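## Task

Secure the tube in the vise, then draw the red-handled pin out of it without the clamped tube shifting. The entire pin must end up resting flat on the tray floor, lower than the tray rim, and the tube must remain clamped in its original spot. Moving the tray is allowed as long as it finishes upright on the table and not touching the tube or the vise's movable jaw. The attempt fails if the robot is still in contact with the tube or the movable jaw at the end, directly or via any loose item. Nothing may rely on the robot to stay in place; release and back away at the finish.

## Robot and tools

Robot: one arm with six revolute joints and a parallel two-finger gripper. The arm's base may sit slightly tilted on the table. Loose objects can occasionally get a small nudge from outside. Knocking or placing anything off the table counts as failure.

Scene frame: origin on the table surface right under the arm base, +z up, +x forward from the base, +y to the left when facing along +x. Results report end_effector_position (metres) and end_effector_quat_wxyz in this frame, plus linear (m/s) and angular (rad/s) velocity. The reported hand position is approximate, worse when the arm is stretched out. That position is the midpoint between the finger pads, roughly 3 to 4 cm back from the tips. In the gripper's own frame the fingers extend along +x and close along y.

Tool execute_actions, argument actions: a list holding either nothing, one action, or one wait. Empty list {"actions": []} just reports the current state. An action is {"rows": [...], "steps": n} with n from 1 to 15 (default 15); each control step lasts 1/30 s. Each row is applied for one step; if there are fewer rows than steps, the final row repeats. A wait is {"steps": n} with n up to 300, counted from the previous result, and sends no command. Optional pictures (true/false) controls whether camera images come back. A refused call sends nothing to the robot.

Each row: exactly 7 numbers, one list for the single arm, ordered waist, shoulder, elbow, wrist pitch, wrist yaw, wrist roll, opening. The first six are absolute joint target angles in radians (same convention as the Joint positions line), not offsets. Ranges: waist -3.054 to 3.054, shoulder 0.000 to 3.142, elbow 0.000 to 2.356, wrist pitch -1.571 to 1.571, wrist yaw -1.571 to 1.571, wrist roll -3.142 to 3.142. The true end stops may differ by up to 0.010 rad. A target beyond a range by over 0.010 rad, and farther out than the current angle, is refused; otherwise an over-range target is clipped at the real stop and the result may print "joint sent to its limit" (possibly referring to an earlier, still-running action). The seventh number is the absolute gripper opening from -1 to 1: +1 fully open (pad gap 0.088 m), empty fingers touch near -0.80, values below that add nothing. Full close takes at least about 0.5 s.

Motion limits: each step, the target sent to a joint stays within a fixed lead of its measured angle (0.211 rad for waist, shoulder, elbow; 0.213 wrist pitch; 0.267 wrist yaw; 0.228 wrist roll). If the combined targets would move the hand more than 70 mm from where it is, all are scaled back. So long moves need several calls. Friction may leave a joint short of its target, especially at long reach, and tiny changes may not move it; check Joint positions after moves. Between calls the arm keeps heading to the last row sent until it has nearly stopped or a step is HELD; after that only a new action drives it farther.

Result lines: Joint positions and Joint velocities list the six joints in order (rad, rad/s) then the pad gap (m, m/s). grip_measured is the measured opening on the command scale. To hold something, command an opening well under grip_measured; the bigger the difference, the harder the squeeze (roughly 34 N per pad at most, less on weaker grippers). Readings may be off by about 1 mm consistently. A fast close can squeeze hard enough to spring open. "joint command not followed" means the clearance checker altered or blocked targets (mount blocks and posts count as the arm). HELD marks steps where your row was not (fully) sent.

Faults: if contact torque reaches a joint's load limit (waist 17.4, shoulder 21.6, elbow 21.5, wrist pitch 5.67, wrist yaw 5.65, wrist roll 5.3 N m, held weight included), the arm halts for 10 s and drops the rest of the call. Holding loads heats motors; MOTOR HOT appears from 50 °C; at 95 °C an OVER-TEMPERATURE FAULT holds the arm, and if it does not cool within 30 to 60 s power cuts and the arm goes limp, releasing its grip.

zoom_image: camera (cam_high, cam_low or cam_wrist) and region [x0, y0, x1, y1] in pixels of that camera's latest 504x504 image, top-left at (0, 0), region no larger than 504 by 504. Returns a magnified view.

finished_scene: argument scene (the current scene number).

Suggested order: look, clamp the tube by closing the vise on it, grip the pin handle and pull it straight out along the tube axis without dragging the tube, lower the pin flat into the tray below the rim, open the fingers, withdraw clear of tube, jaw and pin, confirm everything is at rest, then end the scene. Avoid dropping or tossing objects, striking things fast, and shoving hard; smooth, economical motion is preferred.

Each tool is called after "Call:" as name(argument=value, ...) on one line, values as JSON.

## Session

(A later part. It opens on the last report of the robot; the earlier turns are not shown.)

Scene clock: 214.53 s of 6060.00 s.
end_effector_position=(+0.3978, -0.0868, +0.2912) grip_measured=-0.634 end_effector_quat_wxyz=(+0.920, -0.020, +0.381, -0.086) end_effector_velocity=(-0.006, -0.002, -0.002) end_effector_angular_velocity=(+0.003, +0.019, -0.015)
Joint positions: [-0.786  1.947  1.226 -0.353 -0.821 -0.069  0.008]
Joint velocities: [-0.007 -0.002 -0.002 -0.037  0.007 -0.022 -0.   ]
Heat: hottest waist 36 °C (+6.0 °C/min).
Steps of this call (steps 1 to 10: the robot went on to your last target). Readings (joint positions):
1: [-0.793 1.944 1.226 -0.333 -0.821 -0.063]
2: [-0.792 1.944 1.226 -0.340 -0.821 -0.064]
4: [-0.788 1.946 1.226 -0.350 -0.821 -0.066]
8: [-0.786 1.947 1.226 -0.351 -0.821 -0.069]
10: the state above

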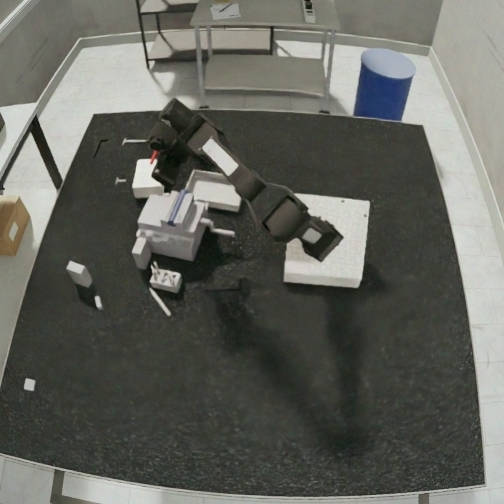

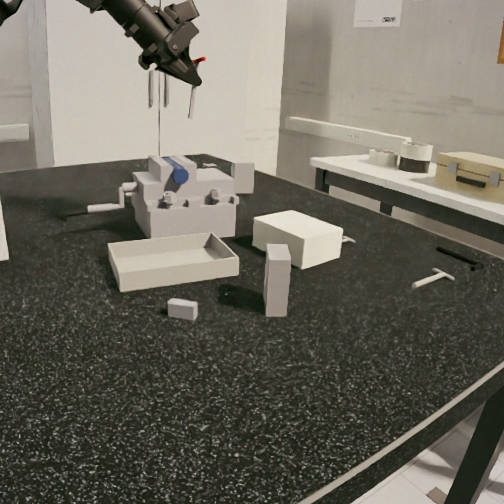

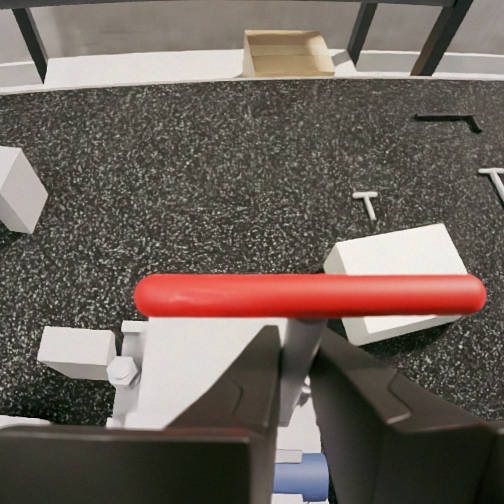

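Out. Tray is in the same place; repeat the placement.

Call:
execute_actions(actions=[{"rows":[[-0.81,1.96,1.21,-0.34,-0.825,0.3,-0.95],[-0.835,1.97,1.195,-0.325,-0.83,0.5,-0.95],[-0.86,1.98,1.18,-0.31,-0.835,0.9,-0.95],[-0.885,1.99,1.16,-0.295,-0.84,0.9,-0.95],[-0.91,2.0,1.145,-0.28,-0.845,0.9,-0.95],[-0.935,2.01,1.125,-0.265,-0.85,0.9,-0.95],[-0.96,2.02,1.11,-0.25,-0.86,0.9,-0.95],[-0.985,2.03,1.09,-0.235,-0.873,0.9,-0.95],[-1.01,2.04,1.075,-0.22,-0.873,0.9,-0.95],[-1.03,2.05,1.055,-0.205,-0.873,2.543,-0.95],[-1.047,2.07,1.04,-0.195,-0.873,2.543,-0.95]]}], pictures=false)

Call:
execute_actions(actions=[{"steps":28}], pictures=false)

Call:
execute_actions(actions=[{"rows":[[-1.047,2.1,1.04,-0.195,-0.873,2.543,-0.95],[-1.047,2.14,1.04,-0.195,-0.873,2.543,-0.95],[-1.047,2.18,1.035,-0.195,-0.873,2.543,-0.95],[-1.047,2.22,1.03,-0.195,-0.873,2.543,-0.95],[-1.047,2.26,1.03,-0.195,-0.873,2.543,-0.95],[-1.047,2.3,1.025,-0.195,-0.873,2.543,-0.95],[-1.047,2.34,1.02,-0.195,-0.873,2.543,-0.95],[-1.047,2.38,1.02,-0.195,-0.873,2.543,-0.95],[-1.047,2.42,1.015,-0.195,-0.873,2.543,-0.95],[-1.047,2.46,1.01,-0.195,-0.873,2.543,-0.95],[-1.047,2.495,1.01,-0.195,-0.873,2.543,-0.95]]}], pictures=false)

Call:
execute_actions(actions=[{"rows":[[-1.03,2.503,1.01,-0.16,-0.873,2.56,-0.95],[-1.02,2.517,1.005,-0.128,-0.873,2.577,-0.95],[-1.01,2.53,1.0,-0.096,-0.873,2.594,-0.95],[-1.0,2.544,0.995,-0.064,-0.873,2.61,-0.95],[-0.99,2.557,0.99,-0.032,-0.873,2.628,-0.95],[-0.98,2.57,0.984,0,-0.873,2.645,-0.95],[-0.97,2.584,0.978,0.032,-0.873,2.66,-0.95],[-0.96,2.597,0.972,0.064,-0.873,2.68,-0.95],[-0.95,2.61,0.966,0.096,-0.873,2.695,-0.95],[-0.94,2.624,0.96,0.128,-0.873,2.713,-0.95],[-0.93,2.638,0.954,0.16,-0.873,2.73,-0.95],[-0.92,2.651,0.948,0.192,-0.873,2.747,-0.95],[-0.91,2.665,0.942,0.224,-0.873,2.764,-0.95],[-0.898,2.678,0.935,0.256,-0.873,2.78,-0.95],[-0.885,2.692,0.929,0.287,-0.873,2.796,-0.95]]}], pictures=false)

Call:
execute_actions(actions=[{"rows":[[-0.885,2.692,0.929,0.287,-0.873,2.796,-0.95],[-0.885,2.692,0.929,0.287,-0.873,2.796,-0.95],[-0.88,2.7,0.92,0.3,-0.873,2.805,-0.95],[-0.88,2.7,0.92,0.3,-0.873,2.805,-0.95],[-0.875,2.708,0.915,0.32,-0.873,2.815,-0.9],[-0.875,2.708,0.915,0.32,-0.873,2.815,-0.9],[-0.87,2.716,0.91,0.34,-0.873,2.822,-0.85]]}])

Scene clock: 231.23 s of 6060.00 s.
end_effector_position=(+0.3194, -0.1792, +0.2791) grip_measured=-0.633 end_effector_quat_wxyz=(+0.832, +0.411, +0.253, -0.276) end_effector_velocity=(-0.080, -0.063, -0.066) end_effector_angular_velocity=(+1.329, -0.430, -1.173)
Joint positions: [-1.031  2.06   1.062 -0.219 -0.857  0.675  0.008]
Joint velocities: [-0.178  0.164 -0.203  0.125 -0.066  1.531 -0.   ]
Heat: hottest waist 34 °C (+3.0 °C/min).
Steps of this call (steps 1 to 30: the robot went on to your last target; steps 31 to 486: nothing new was sent; steps 487 to 501: all 15 steps of this action). Readings (joint positions):
487: [-0.786 1.948 1.228 -0.355 -0.821 -0.032]
488: [-0.789 1.949 1.226 -0.351 -0.821 0.018]
490: [-0.809 1.954 1.214 -0.330 -0.828 0.119]
494: [-0.896 1.985 1.160 -0.283 -0.844 0.320]
501: the state above

Scene clock: 232.17 s of 6060.00 s.
end_effector_position=(+0.3163, -0.1817, +0.2774) grip_measured=-0.634 end_effector_quat_wxyz=(+0.365, +0.855, +0.013, -0.369) end_effector_velocity=(+0.000, +0.004, +0.002) end_effector_angular_velocity=(+1.108, -0.388, -0.953)
Joint positions: [-1.041  2.065  1.049 -0.2   -0.866  2.086  0.008]
Joint velocities: [-0.002 -0.007 -0.007  0.007 -0.022  1.516 -0.001]
Heat: hottest waist 34 °C (+3.0 °C/min).
Steps of this call (steps 1 to 28: the robot went on to your last target). Readings (joint positions):
1: [-1.035 2.063 1.057 -0.215 -0.859 0.725]
2: [-1.037 2.065 1.054 -0.212 -0.861 0.775]
4: [-1.037 2.065 1.052 -0.206 -0.865 0.876]
8: [-1.038 2.065 1.051 -0.202 -0.866 1.078]
28: the state above

Scene clock: 232.67 s of 6060.00 s.
end_effector_position=(+0.2645, -0.2261, +0.1359) grip_measured=-0.634 end_effector_quat_wxyz=(-0.020, +0.885, -0.070, -0.459) end_effector_velocity=(-0.081, +0.001, -0.157) end_effector_angular_velocity=(+0.482, +0.173, -0.293)
Joint positions: [-1.041  2.462  1.013 -0.199 -0.871  2.523  0.008]
Joint velocities: [-0.002  0.393 -0.1   -0.007 -0.022  0.11  -0.   ]
Heat: hottest waist 34 °C (+3.0 °C/min).
Steps of this call (steps 1 to 15: all 15 steps of this action). Readings (joint positions):
1: [-1.041 2.068 1.049 -0.200 -0.867 2.137]
2: [-1.041 2.076 1.049 -0.198 -0.869 2.187]
4: [-1.041 2.108 1.049 -0.194 -0.871 2.287]
8: [-1.041 2.243 1.044 -0.194 -0.871 2.447]
15: the state above

Scene clock: 233.17 s of 6060.00 s.
end_effector_position=(+0.2769, -0.2347, +0.0702) grip_measured=-0.634 end_effector_quat_wxyz=(-0.031, +0.885, -0.076, -0.459) end_effector_velocity=(+0.012, +0.011, -0.160) end_effector_angular_velocity=(+0.031, +0.013, -0.002)
Joint positions: [-0.921  2.638  0.957  0.176 -0.871  2.735  0.008]
Joint velocities: [ 0.315  0.398 -0.183  0.916  0.007  0.476  0.   ]
Heat: hottest waist 34 °C (+4.1 °C/min).
Steps of this call (steps 1 to 15: all 15 steps of this action). Readings (joint positions):
1: [-1.041 2.472 1.010 -0.198 -0.871 2.530]
2: [-1.038 2.481 1.009 -0.184 -0.871 2.539]
4: [-1.028 2.496 1.009 -0.140 -0.871 2.562]
8: [-0.992 2.539 1.000 -0.035 -0.871 2.620]
15: the state above

Scene clock: 233.67 s of 6060.00 s.
end_effector_position=(+0.2750, -0.2302, +0.0420) grip_measured=-0.634 end_effector_quat_wxyz=(-0.038, +0.883, -0.075, -0.461) end_effector_velocity=(-0.001, +0.002, -0.005) end_effector_angular_velocity=(+0.009, -0.006, -0.003)
Joint positions: [-0.87   2.706  0.917  0.329 -0.871  2.814  0.008]
Joint velocities: [ 0.007  0.012 -0.012  0.037 -0.007  0.022  0.   ]
Heat: hottest waist 34 °C (+4.0 °C/min).
Steps of this call (steps 1 to 15: all 15 steps of this action). Readings (joint positions):
1: [-0.911 2.650 0.952 0.201 -0.871 2.748]
2: [-0.903 2.660 0.948 0.219 -0.871 2.757]
4: [-0.891 2.675 0.938 0.250 -0.871 2.774]
8: [-0.878 2.694 0.925 0.300 -0.871 2.799]
15: the state above

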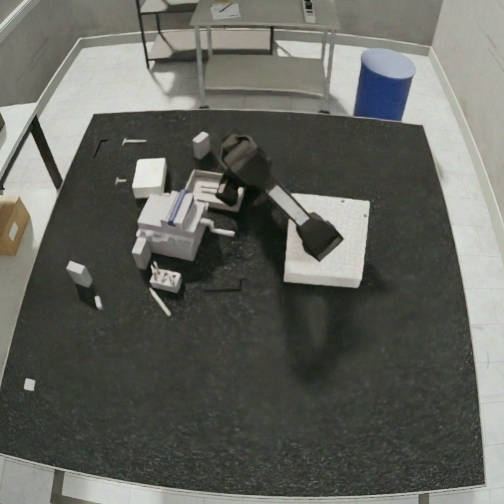

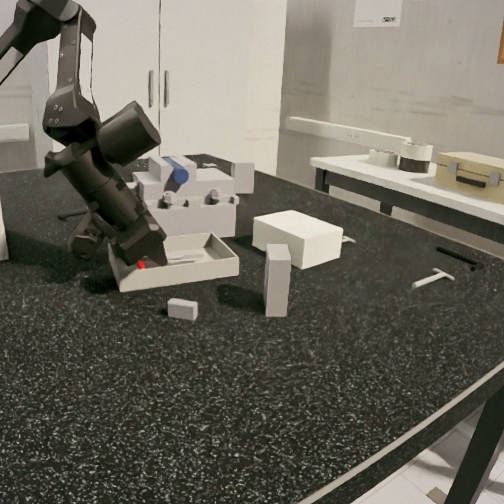

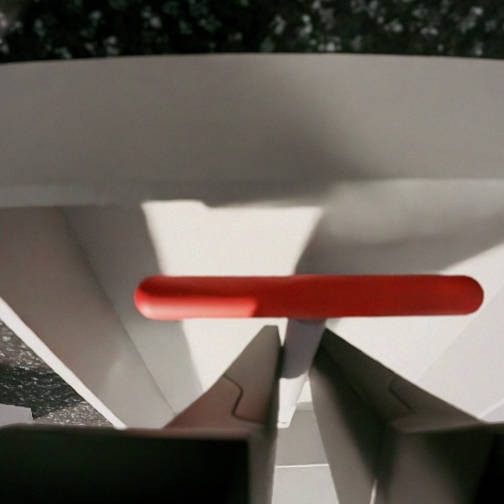

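Call:
execute_actions(actions=[{"rows":[[-0.87,2.716,0.91,0.34,-0.873,2.822,-0.7],[-0.87,2.716,0.91,0.34,-0.873,2.822,-0.65],[-0.87,2.716,0.91,0.34,-0.873,2.822,-0.62],[-0.87,2.716,0.91,0.34,-0.873,2.822,-0.6],[-0.87,2.716,0.91,0.34,-0.873,2.822,-0.55],[-0.87,2.716,0.91,0.34,-0.873,2.822,-0.4]],"steps":15}])

Call:
execute_actions(actions=[{"rows":[[-0.885,2.692,0.929,0.3,-0.873,2.796,-0.4],[-0.9,2.67,0.94,0.26,-0.873,2.78,-0.4],[-0.915,2.65,0.95,0.22,-0.873,2.75,-0.4],[-0.93,2.63,0.96,0.18,-0.873,2.73,-0.4],[-0.945,2.61,0.97,0.14,-0.873,2.71,-0.4],[-0.96,2.59,0.98,0.1,-0.873,2.69,-0.4],[-0.98,2.57,0.99,0.05,-0.873,2.67,-0.4],[-1.0,2.54,1.0,0,-0.873,2.64,-0.4],[-1.03,2.51,1.01,-0.05,-0.873,2.61,-0.4],[-1.06,2.48,1.02,-0.1,-0.873,2.58,-0.4],[-1.1,2.44,1.03,-0.15,-0.873,2.55,-0.4],[-1.15,2.4,1.03,-0.2,-0.873,2.55,-0.4],[-1.25,2.3,1.03,-0.2,-0.873,2.55,-0.4]],"steps":15}], pictures=false)

Call:
execute_actions(actions=[{"steps":15}])

Call:
zoom_image(camera="cam_low", region=[40,130,250,310])

Scene clock: 248.00 s of 6060.00 s.
end_effector_position=(+0.2746, -0.2301, +0.0409) grip_measured=-0.419 end_effector_quat_wxyz=(-0.038, +0.883, -0.075, -0.461) end_effector_velocity=(-0.000, -0.001, +0.001) end_effector_angular_velocity=(-0.015, -0.001, +0.004)
Joint positions: [-0.869  2.709  0.915  0.337 -0.871  2.817  0.018]
Joint velocities: [-0.002 -0.002 -0.002  0.007  0.007 -0.007  0.008]
Heat: hottest wrist pitch 34 °C (+4.0 °C/min).
Steps of this call (steps 1 to 15: the robot went on to your last target; steps 16 to 415: nothing new was sent; steps 416 to 430: all 15 steps of this action). Readings (joint positions):
416: [-0.869 2.709 0.915 0.336 -0.871 2.817]
417: [-0.869 2.709 0.915 0.336 -0.871 2.817]
419: [-0.869 2.709 0.915 0.336 -0.871 2.817]
423: [-0.869 2.709 0.915 0.337 -0.871 2.817]
430: the state above

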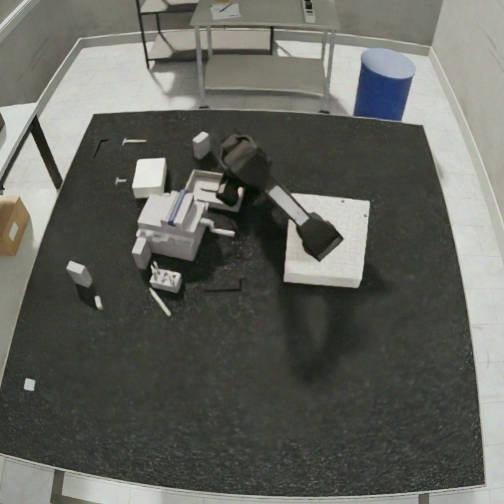

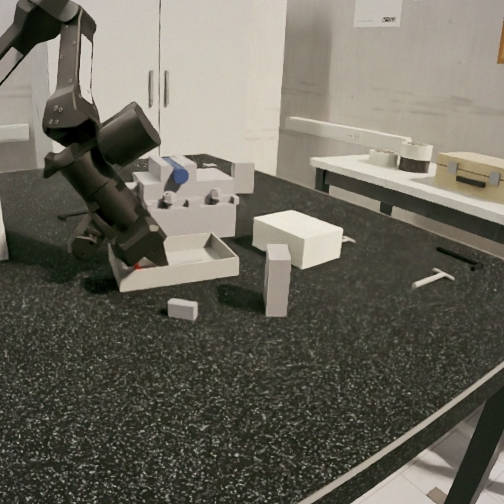

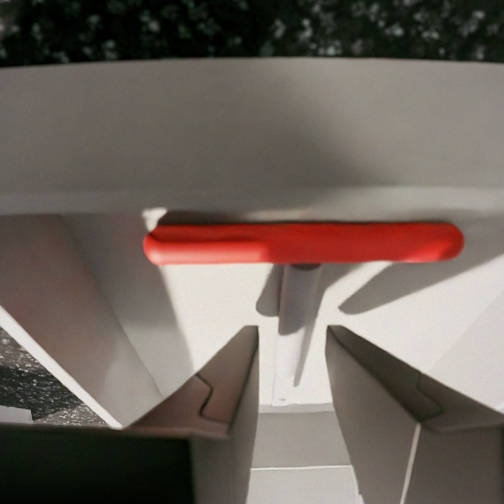

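Scene clock: 248.50 s of 6060.00 s.
end_effector_position=(+0.2595, -0.2472, +0.1627) grip_measured=-0.401 end_effector_quat_wxyz=(-0.017, +0.905, -0.110, -0.411) end_effector_velocity=(-0.116, -0.072, +0.431) end_effector_angular_velocity=(-0.480, -0.676, -0.330)
Joint positions: [-1.115  2.441  1.003 -0.101 -0.87   2.597  0.019]
Joint velocities: [-0.906 -0.842  0.1   -0.637  0.007 -0.286  0.   ]
Heat: hottest wrist pitch 34 °C (+3.0 °C/min).
Steps of this call (steps 1 to 15: all 15 steps of this action). Readings (joint positions):
1: [-0.869 2.709 0.915 0.335 -0.871 2.817]
2: [-0.872 2.708 0.917 0.320 -0.871 2.813]
4: [-0.886 2.696 0.923 0.268 -0.871 2.787]
8: [-0.938 2.635 0.954 0.135 -0.871 2.716]
15: the state above

Scene clock: 249.00 s of 6060.00 s.
end_effector_position=(+0.2387, -0.2540, +0.2246) grip_measured=-0.400 end_effector_quat_wxyz=(+0.000, +0.920, -0.146, -0.363) end_effector_velocity=(-0.004, +0.002, +0.013) end_effector_angular_velocity=(+0.006, -0.036, -0.007)
Joint positions: [-1.244  2.318  1.02  -0.196 -0.871  2.556  0.019]
Joint velocities: [-0.027 -0.027  0.002 -0.022 -0.022  0.007 -0.   ]
Heat: hottest wrist pitch 34 °C (+3.0 °C/min).
Steps of this call (steps 1 to 15: the robot went on to your last target). Readings (joint positions):
1: [-1.146 2.414 1.006 -0.122 -0.871 2.588]
2: [-1.173 2.388 1.009 -0.140 -0.871 2.580]
4: [-1.214 2.350 1.015 -0.160 -0.871 2.570]
8: [-1.240 2.322 1.020 -0.185 -0.871 2.561]
15: the state above

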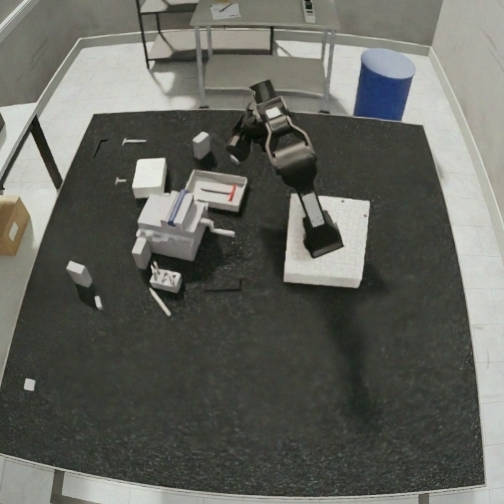

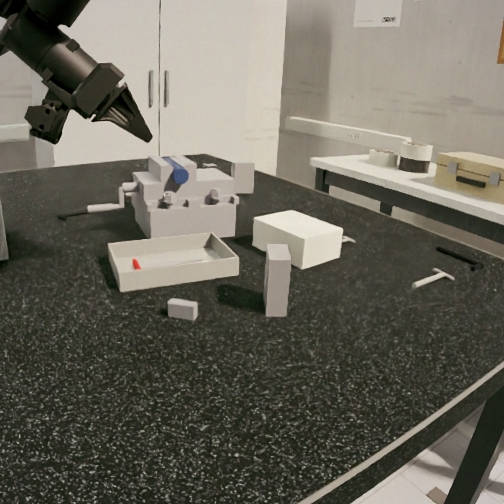

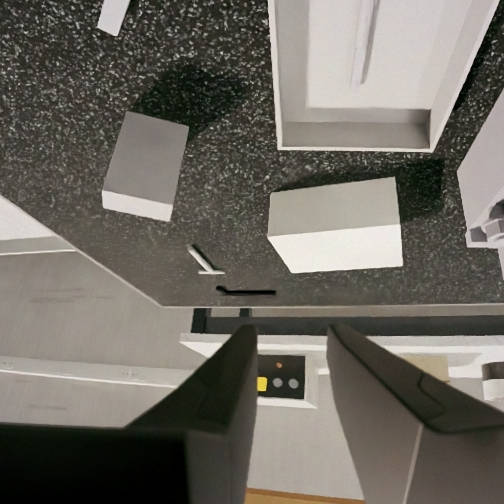

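Region (40, 130, 250, 310) of cam_low's 504x504 image, scaled by 2.400, with more detail than that image has; it fills the top 432 rows of this view, and the rest is white.

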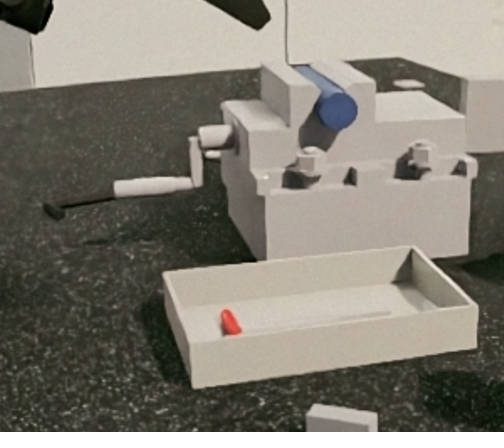

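Call:
finished_scene(scene=2)

The scene is finished: the task was done.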